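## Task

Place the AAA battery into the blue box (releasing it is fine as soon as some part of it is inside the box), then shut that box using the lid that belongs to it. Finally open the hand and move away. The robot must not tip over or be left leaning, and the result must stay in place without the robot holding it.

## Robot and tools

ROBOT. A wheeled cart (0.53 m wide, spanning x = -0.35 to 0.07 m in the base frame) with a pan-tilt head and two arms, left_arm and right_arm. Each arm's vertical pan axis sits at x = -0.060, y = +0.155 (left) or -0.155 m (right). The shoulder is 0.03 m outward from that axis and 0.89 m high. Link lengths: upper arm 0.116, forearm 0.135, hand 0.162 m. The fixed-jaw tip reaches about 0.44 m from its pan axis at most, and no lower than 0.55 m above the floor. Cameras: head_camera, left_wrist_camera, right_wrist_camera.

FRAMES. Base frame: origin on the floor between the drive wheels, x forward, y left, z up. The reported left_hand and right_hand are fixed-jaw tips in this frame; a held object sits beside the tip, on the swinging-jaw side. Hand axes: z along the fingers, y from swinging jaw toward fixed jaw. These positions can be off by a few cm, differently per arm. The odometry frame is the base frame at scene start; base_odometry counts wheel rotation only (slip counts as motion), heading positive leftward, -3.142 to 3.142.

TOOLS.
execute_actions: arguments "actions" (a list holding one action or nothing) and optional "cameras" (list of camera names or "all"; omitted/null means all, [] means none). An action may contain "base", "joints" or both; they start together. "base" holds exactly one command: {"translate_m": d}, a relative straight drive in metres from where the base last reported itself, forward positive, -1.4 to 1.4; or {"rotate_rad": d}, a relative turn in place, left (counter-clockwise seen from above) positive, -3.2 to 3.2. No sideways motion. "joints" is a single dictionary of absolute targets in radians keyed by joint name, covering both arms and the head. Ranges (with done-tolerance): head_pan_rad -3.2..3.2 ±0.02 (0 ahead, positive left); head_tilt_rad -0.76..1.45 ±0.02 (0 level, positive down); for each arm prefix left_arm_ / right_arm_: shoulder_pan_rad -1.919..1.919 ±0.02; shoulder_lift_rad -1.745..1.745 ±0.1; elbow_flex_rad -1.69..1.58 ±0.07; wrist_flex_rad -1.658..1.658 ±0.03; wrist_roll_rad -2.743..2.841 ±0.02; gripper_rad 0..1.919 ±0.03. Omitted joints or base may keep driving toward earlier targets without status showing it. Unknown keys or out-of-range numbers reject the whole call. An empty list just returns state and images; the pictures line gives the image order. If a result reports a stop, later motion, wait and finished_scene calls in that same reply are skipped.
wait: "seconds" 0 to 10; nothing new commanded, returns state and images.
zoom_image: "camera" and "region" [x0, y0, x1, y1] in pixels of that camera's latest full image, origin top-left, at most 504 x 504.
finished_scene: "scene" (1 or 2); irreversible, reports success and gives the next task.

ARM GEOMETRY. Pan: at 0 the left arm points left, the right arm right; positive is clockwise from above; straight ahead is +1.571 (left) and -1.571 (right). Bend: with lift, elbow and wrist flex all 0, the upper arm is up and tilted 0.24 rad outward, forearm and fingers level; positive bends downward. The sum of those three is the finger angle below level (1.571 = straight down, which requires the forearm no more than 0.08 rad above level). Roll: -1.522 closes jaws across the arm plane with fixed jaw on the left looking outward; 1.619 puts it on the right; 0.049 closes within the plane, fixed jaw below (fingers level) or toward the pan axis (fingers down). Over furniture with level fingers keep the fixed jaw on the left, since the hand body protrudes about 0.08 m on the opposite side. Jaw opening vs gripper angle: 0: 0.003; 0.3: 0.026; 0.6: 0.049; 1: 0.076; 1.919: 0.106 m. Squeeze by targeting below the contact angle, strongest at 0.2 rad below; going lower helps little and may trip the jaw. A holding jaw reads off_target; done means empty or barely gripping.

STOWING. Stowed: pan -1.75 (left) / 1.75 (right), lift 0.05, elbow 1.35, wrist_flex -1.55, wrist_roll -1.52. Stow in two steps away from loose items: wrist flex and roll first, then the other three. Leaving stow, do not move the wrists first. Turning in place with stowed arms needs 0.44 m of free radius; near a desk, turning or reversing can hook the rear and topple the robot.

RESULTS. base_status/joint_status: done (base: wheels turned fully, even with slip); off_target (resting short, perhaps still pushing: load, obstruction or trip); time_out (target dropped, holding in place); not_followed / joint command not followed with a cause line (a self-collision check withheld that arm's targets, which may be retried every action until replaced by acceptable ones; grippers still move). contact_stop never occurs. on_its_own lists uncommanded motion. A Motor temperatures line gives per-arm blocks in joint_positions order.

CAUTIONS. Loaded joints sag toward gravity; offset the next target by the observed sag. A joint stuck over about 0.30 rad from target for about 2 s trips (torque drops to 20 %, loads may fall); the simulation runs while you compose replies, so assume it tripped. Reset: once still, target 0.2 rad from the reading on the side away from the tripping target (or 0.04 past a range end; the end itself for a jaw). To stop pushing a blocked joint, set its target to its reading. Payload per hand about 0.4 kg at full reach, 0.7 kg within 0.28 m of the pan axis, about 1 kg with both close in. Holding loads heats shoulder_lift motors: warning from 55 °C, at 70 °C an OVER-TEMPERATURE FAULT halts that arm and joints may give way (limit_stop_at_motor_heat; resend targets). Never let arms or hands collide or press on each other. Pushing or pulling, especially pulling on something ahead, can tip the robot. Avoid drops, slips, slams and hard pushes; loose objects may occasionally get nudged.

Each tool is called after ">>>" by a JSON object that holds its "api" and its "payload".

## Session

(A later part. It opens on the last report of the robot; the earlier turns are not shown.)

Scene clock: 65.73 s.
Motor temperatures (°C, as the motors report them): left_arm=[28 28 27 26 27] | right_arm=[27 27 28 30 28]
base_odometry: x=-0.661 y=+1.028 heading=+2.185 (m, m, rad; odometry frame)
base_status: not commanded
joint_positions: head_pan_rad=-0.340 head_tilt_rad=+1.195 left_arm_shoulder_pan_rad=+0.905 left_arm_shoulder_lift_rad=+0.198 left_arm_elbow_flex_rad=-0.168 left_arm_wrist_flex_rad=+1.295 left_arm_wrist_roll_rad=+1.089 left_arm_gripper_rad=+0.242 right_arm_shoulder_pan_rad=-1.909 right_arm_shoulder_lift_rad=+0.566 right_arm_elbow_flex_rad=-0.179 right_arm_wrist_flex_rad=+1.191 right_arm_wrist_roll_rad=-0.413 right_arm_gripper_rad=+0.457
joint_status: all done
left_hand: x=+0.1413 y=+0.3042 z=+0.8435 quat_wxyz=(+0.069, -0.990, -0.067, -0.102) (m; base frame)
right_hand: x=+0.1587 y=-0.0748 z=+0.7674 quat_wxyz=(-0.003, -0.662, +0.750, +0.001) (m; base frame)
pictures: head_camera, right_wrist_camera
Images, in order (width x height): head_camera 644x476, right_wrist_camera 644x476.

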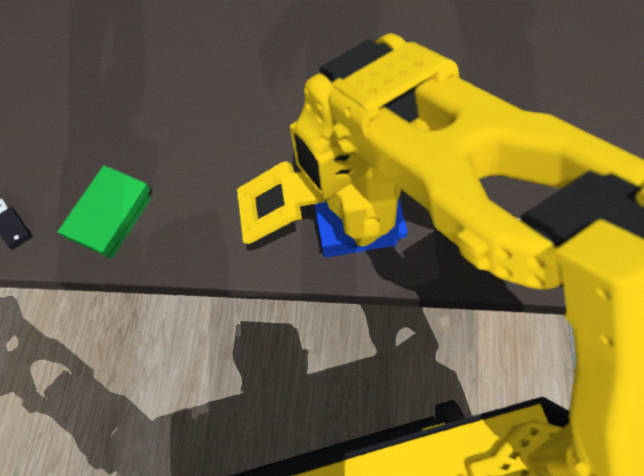

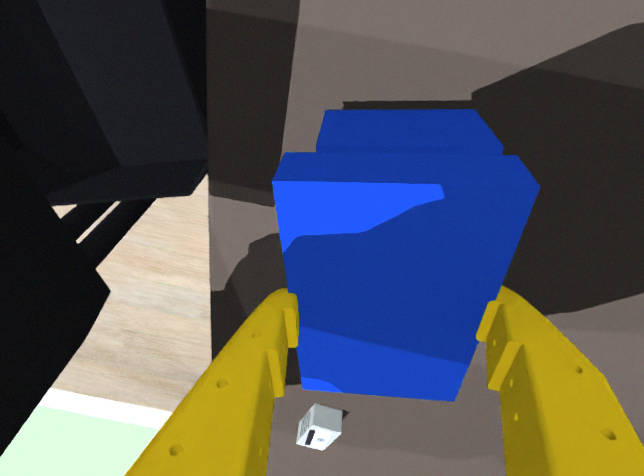

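>>> {"api": "execute_actions", "payload": {"actions": [{"joints":{"right_arm_shoulder_lift_rad":0.586,"right_arm_elbow_flex_rad":-0.248}}], "cameras": ["right_wrist_camera"]}}

>>> {"api": "zoom_image", "payload": {"camera": "right_wrist_camera", "region": [260, 70, 560, 200]}}

Scene clock: 67.30 s.
Motor temperatures (°C, as the motors report them): left_arm=[28 28 27 26 27] | right_arm=[27 27 28 30 28]
base_odometry: x=-0.661 y=+1.028 heading=+2.185 (m, m, rad; odometry frame)
base_status: not commanded
joint_positions: head_pan_rad=-0.340 head_tilt_rad=+1.195 left_arm_shoulder_pan_rad=+0.905 left_arm_shoulder_lift_rad=+0.198 left_arm_elbow_flex_rad=-0.168 left_arm_wrist_flex_rad=+1.295 left_arm_wrist_roll_rad=+1.089 left_arm_gripper_rad=+0.242 right_arm_shoulder_pan_rad=-1.909 right_arm_shoulder_lift_rad=+0.599 right_arm_elbow_flex_rad=-0.211 right_arm_wrist_flex_rad=+1.191 right_arm_wrist_roll_rad=-0.413 right_arm_gripper_rad=+0.457
joint_status: all done
left_hand: x=+0.1413 y=+0.3042 z=+0.8435 quat_wxyz=(+0.069, -0.990, -0.067, -0.102) (m; base frame)
right_hand: x=+0.1611 y=-0.0740 z=+0.7646 quat_wxyz=(-0.003, -0.662, +0.750, +0.001) (m; base frame)
pictures: right_wrist_camera
Images, in order (width x height): right_wrist_camera 644x476.

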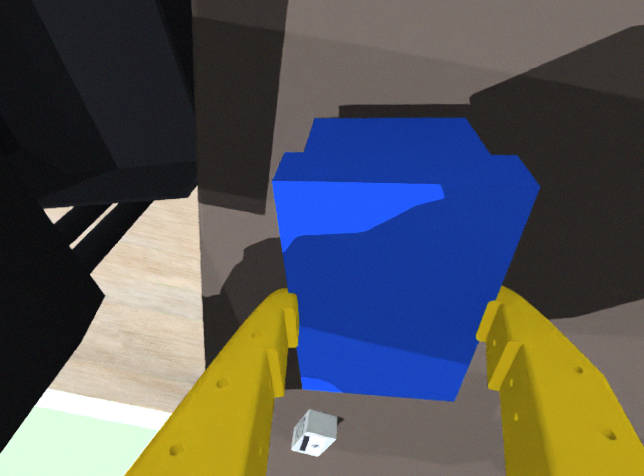

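Region (260, 70, 560, 200) of right_wrist_camera's 644x476 image, scaled by 1.680; it fills the top 218 rows of this view, and the rest is white.

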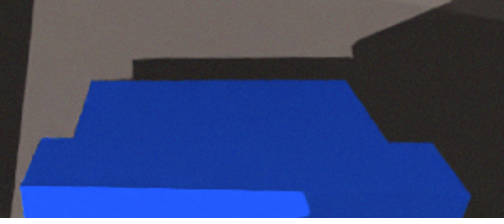

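>>> {"api": "execute_actions", "payload": {"actions": [{"joints":{"right_arm_shoulder_lift_rad":0.601,"right_arm_elbow_flex_rad":-0.204,"right_arm_wrist_flex_rad":1.163}}], "cameras": ["right_wrist_camera"]}}

>>> {"api": "zoom_image", "payload": {"camera": "right_wrist_camera", "region": [260, 70, 560, 200]}}

Scene clock: 68.23 s.
Motor temperatures (°C, as the motors report them): left_arm=[28 28 27 26 27] | right_arm=[27 27 28 30 28]
base_odometry: x=-0.661 y=+1.028 heading=+2.185 (m, m, rad; odometry frame)
base_status: not commanded
joint_positions: head_pan_rad=-0.340 head_tilt_rad=+1.195 left_arm_shoulder_pan_rad=+0.905 left_arm_shoulder_lift_rad=+0.198 left_arm_elbow_flex_rad=-0.168 left_arm_wrist_flex_rad=+1.295 left_arm_wrist_roll_rad=+1.089 left_arm_gripper_rad=+0.242 right_arm_shoulder_pan_rad=-1.909 right_arm_shoulder_lift_rad=+0.612 right_arm_elbow_flex_rad=-0.204 right_arm_wrist_flex_rad=+1.170 right_arm_wrist_roll_rad=-0.413 right_arm_gripper_rad=+0.457
joint_status: all done
left_hand: x=+0.1413 y=+0.3042 z=+0.8435 quat_wxyz=(+0.069, -0.990, -0.067, -0.102) (m; base frame)
right_hand: x=+0.1611 y=-0.0740 z=+0.7607 quat_wxyz=(-0.003, -0.662, +0.750, +0.001) (m; base frame)
pictures: right_wrist_camera
Images, in order (width x height): right_wrist_camera 644x476.

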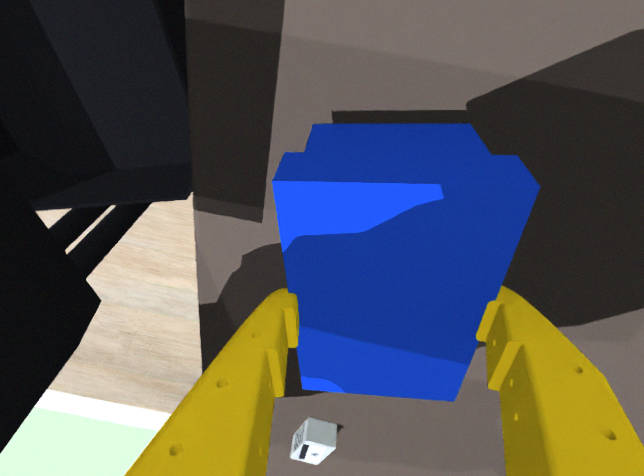

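Region (260, 70, 560, 200) of right_wrist_camera's 644x476 image, scaled by 1.680; it fills the top 218 rows of this view, and the rest is white.

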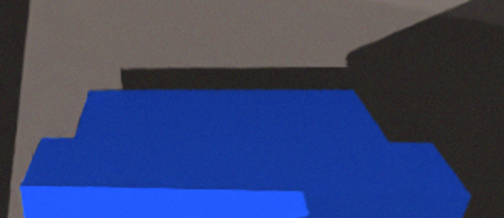

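>>> {"api": "execute_actions", "payload": {"actions": [{"joints":{"right_arm_shoulder_lift_rad":0.616,"right_arm_elbow_flex_rad":-0.197,"right_arm_wrist_flex_rad":1.141}}], "cameras": ["right_wrist_camera"]}}

Scene clock: 68.90 s.
Motor temperatures (°C, as the motors report them): left_arm=[28 28 27 26 27] | right_arm=[27 27 28 30 28]
base_odometry: x=-0.661 y=+1.028 heading=+2.185 (m, m, rad; odometry frame)
base_status: not commanded
joint_positions: head_pan_rad=-0.340 head_tilt_rad=+1.195 left_arm_shoulder_pan_rad=+0.905 left_arm_shoulder_lift_rad=+0.198 left_arm_elbow_flex_rad=-0.168 left_arm_wrist_flex_rad=+1.295 left_arm_wrist_roll_rad=+1.089 left_arm_gripper_rad=+0.242 right_arm_shoulder_pan_rad=-1.909 right_arm_shoulder_lift_rad=+0.628 right_arm_elbow_flex_rad=-0.197 right_arm_wrist_flex_rad=+1.147 right_arm_wrist_roll_rad=-0.413 right_arm_gripper_rad=+0.457
joint_status: all done
left_hand: x=+0.1413 y=+0.3042 z=+0.8435 quat_wxyz=(+0.069, -0.990, -0.067, -0.102) (m; base frame)
right_hand: x=+0.1615 y=-0.0739 z=+0.7566 quat_wxyz=(-0.003, -0.662, +0.750, +0.001) (m; base frame)
pictures: right_wrist_camera
Images, in order (width x height): right_wrist_camera 644x476.

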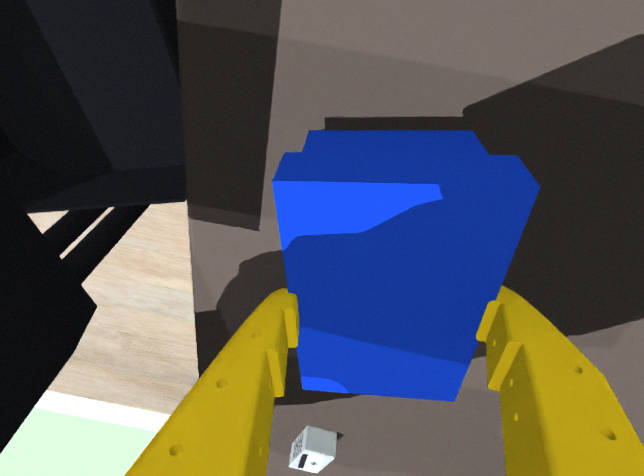

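Engaged. One more step down, then release.

>>> {"api": "execute_actions", "payload": {"actions": [{"joints":{"right_arm_shoulder_lift_rad":0.636,"right_arm_elbow_flex_rad":-0.188,"right_arm_wrist_flex_rad":1.113}}], "cameras": ["right_wrist_camera"]}}

>>> {"api": "execute_actions", "payload": {"actions": [{"joints":{"right_arm_gripper_rad":0.7}}], "cameras": ["right_wrist_camera"]}}

Scene clock: 69.63 s.
Motor temperatures (°C, as the motors report them): left_arm=[28 28 27 26 27] | right_arm=[27 27 28 30 28]
base_odometry: x=-0.661 y=+1.028 heading=+2.185 (m, m, rad; odometry frame)
base_status: not commanded
joint_positions: head_pan_rad=-0.340 head_tilt_rad=+1.195 left_arm_shoulder_pan_rad=+0.905 left_arm_shoulder_lift_rad=+0.198 left_arm_elbow_flex_rad=-0.168 left_arm_wrist_flex_rad=+1.295 left_arm_wrist_roll_rad=+1.089 left_arm_gripper_rad=+0.242 right_arm_shoulder_pan_rad=-1.909 right_arm_shoulder_lift_rad=+0.643 right_arm_elbow_flex_rad=-0.187 right_arm_wrist_flex_rad=+1.125 right_arm_wrist_roll_rad=-0.413 right_arm_gripper_rad=+0.457
joint_status: all done
left_hand: x=+0.1413 y=+0.3042 z=+0.8435 quat_wxyz=(+0.069, -0.990, -0.067, -0.102) (m; base frame)
right_hand: x=+0.1605 y=-0.0742 z=+0.7521 quat_wxyz=(-0.005, -0.662, +0.750, +0.002) (m; base frame)
pictures: right_wrist_camera
Images, in order (width x height): right_wrist_camera 644x476.

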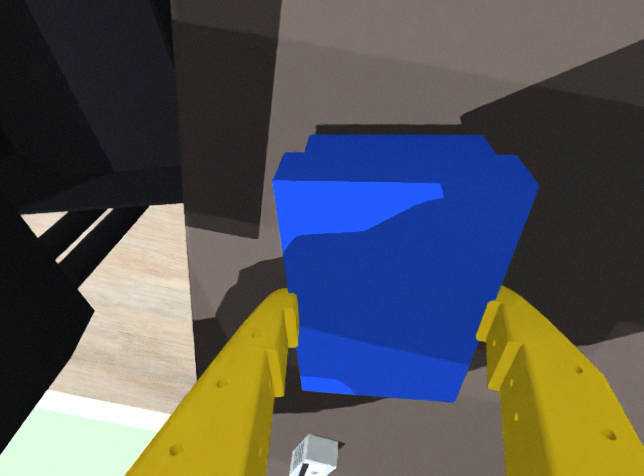

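Scene clock: 70.37 s.
Motor temperatures (°C, as the motors report them): left_arm=[28 28 27 26 27] | right_arm=[27 27 28 30 28]
base_odometry: x=-0.661 y=+1.028 heading=+2.185 (m, m, rad; odometry frame)
base_status: not commanded
joint_positions: head_pan_rad=-0.340 head_tilt_rad=+1.195 left_arm_shoulder_pan_rad=+0.905 left_arm_shoulder_lift_rad=+0.198 left_arm_elbow_flex_rad=-0.168 left_arm_wrist_flex_rad=+1.295 left_arm_wrist_roll_rad=+1.089 left_arm_gripper_rad=+0.242 right_arm_shoulder_pan_rad=-1.909 right_arm_shoulder_lift_rad=+0.646 right_arm_elbow_flex_rad=-0.187 right_arm_wrist_flex_rad=+1.119 right_arm_wrist_roll_rad=-0.413 right_arm_gripper_rad=+0.687
joint_status: all done
left_hand: x=+0.1413 y=+0.3042 z=+0.8435 quat_wxyz=(+0.069, -0.990, -0.067, -0.102) (m; base frame)
right_hand: x=+0.1610 y=-0.0740 z=+0.7514 quat_wxyz=(-0.003, -0.662, +0.750, +0.001) (m; base frame)
pictures: right_wrist_camera
Images, in order (width x height): right_wrist_camera 644x476.

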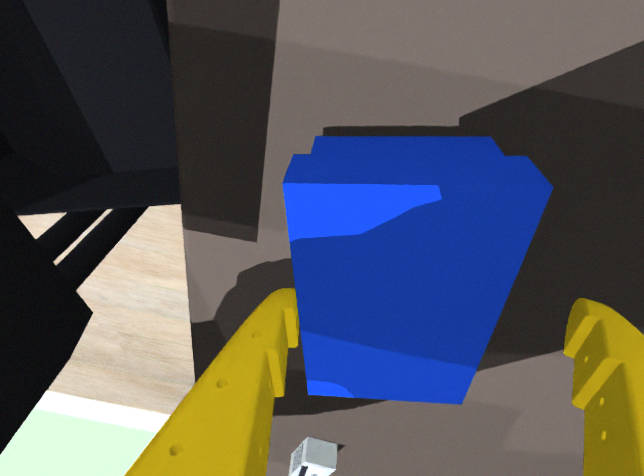

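>>> {"api": "execute_actions", "payload": {"actions": [{"joints":{"right_arm_shoulder_lift_rad":0.40,"right_arm_elbow_flex_rad":-0.33,"right_arm_wrist_flex_rad":1.47}}], "cameras": ["right_wrist_camera"]}}

>>> {"api": "execute_actions", "payload": {"actions": [{"base":{"translate_m":-0.35},"joints":{"head_tilt_rad":0.75,"head_pan_rad":-0.15,"right_arm_shoulder_pan_rad":-1.2}}], "cameras": ["head_camera"]}}

>>> {"api": "zoom_image", "payload": {"camera": "head_camera", "region": [200, 100, 500, 350]}}

Scene clock: 71.60 s.
Motor temperatures (°C, as the motors report them): left_arm=[28 28 27 26 27] | right_arm=[27 27 28 30 28]
base_odometry: x=-0.661 y=+1.028 heading=+2.185 (m, m, rad; odometry frame)
base_status: not commanded
joint_positions: head_pan_rad=-0.340 head_tilt_rad=+1.195 left_arm_shoulder_pan_rad=+0.905 left_arm_shoulder_lift_rad=+0.198 left_arm_elbow_flex_rad=-0.168 left_arm_wrist_flex_rad=+1.295 left_arm_wrist_roll_rad=+1.089 left_arm_gripper_rad=+0.242 right_arm_shoulder_pan_rad=-1.909 right_arm_shoulder_lift_rad=+0.454 right_arm_elbow_flex_rad=-0.294 right_arm_wrist_flex_rad=+1.464 right_arm_wrist_roll_rad=-0.413 right_arm_gripper_rad=+0.689
joint_status: all done
left_hand: x=+0.1413 y=+0.3042 z=+0.8435 quat_wxyz=(+0.069, -0.990, -0.067, -0.102) (m; base frame)
right_hand: x=+0.1496 y=-0.0781 z=+0.8066 quat_wxyz=(-0.025, -0.662, +0.749, +0.010) (m; base frame)
pictures: right_wrist_camera
Images, in order (width x height): right_wrist_camera 644x476.

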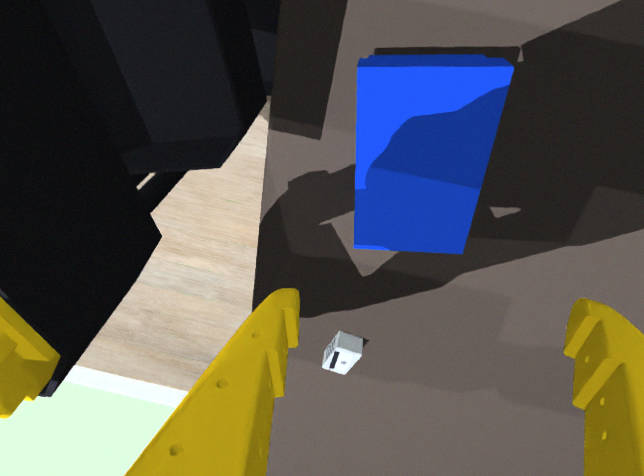

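Scene clock: 74.13 s.
Motor temperatures (°C, as the motors report them): left_arm=[28 28 27 26 27] | right_arm=[27 27 28 30 28]
base_odometry: x=-0.458 y=+0.743 heading=+2.186 (m, m, rad; odometry frame)
base_status: done
joint_positions: head_pan_rad=-0.160 head_tilt_rad=+0.764 left_arm_shoulder_pan_rad=+0.905 left_arm_shoulder_lift_rad=+0.198 left_arm_elbow_flex_rad=-0.168 left_arm_wrist_flex_rad=+1.295 left_arm_wrist_roll_rad=+1.089 left_arm_gripper_rad=+0.242 right_arm_shoulder_pan_rad=-1.206 right_arm_shoulder_lift_rad=+0.454 right_arm_elbow_flex_rad=-0.294 right_arm_wrist_flex_rad=+1.464 right_arm_wrist_roll_rad=-0.413 right_arm_gripper_rad=+0.689
joint_status: all done
left_hand: x=+0.1413 y=+0.3042 z=+0.8435 quat_wxyz=(+0.069, -0.990, -0.067, -0.102) (m; base frame)
right_hand: x=+0.1496 y=-0.2317 z=+0.8066 quat_wxyz=(-0.020, -0.364, +0.931, +0.018) (m; base frame)
pictures: head_camera
Images, in order (width x height): head_camera 644x476.

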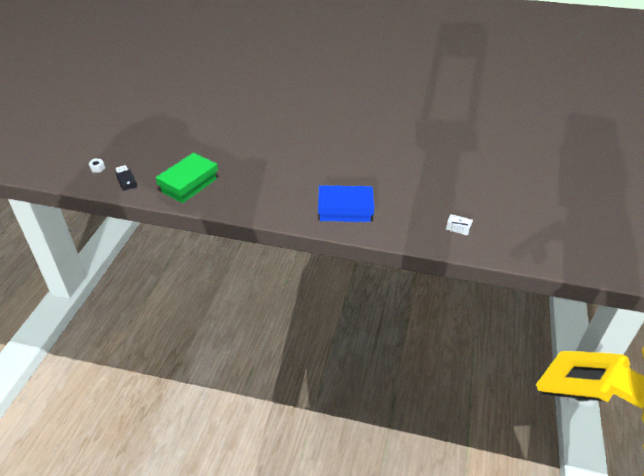

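Region (200, 100, 500, 350) of head_camera's 644x476 image, scaled by 1.680.

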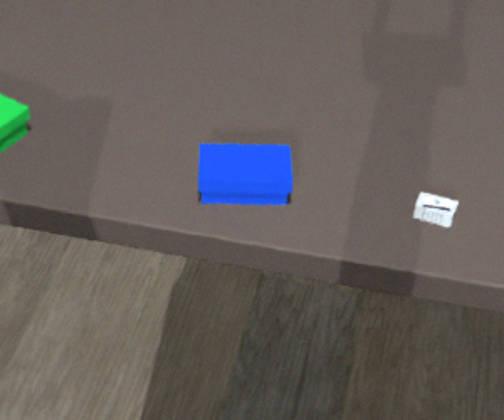

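>>> {"api": "finished_scene", "payload": {"scene": 1}}

The scene is finished: the task was done.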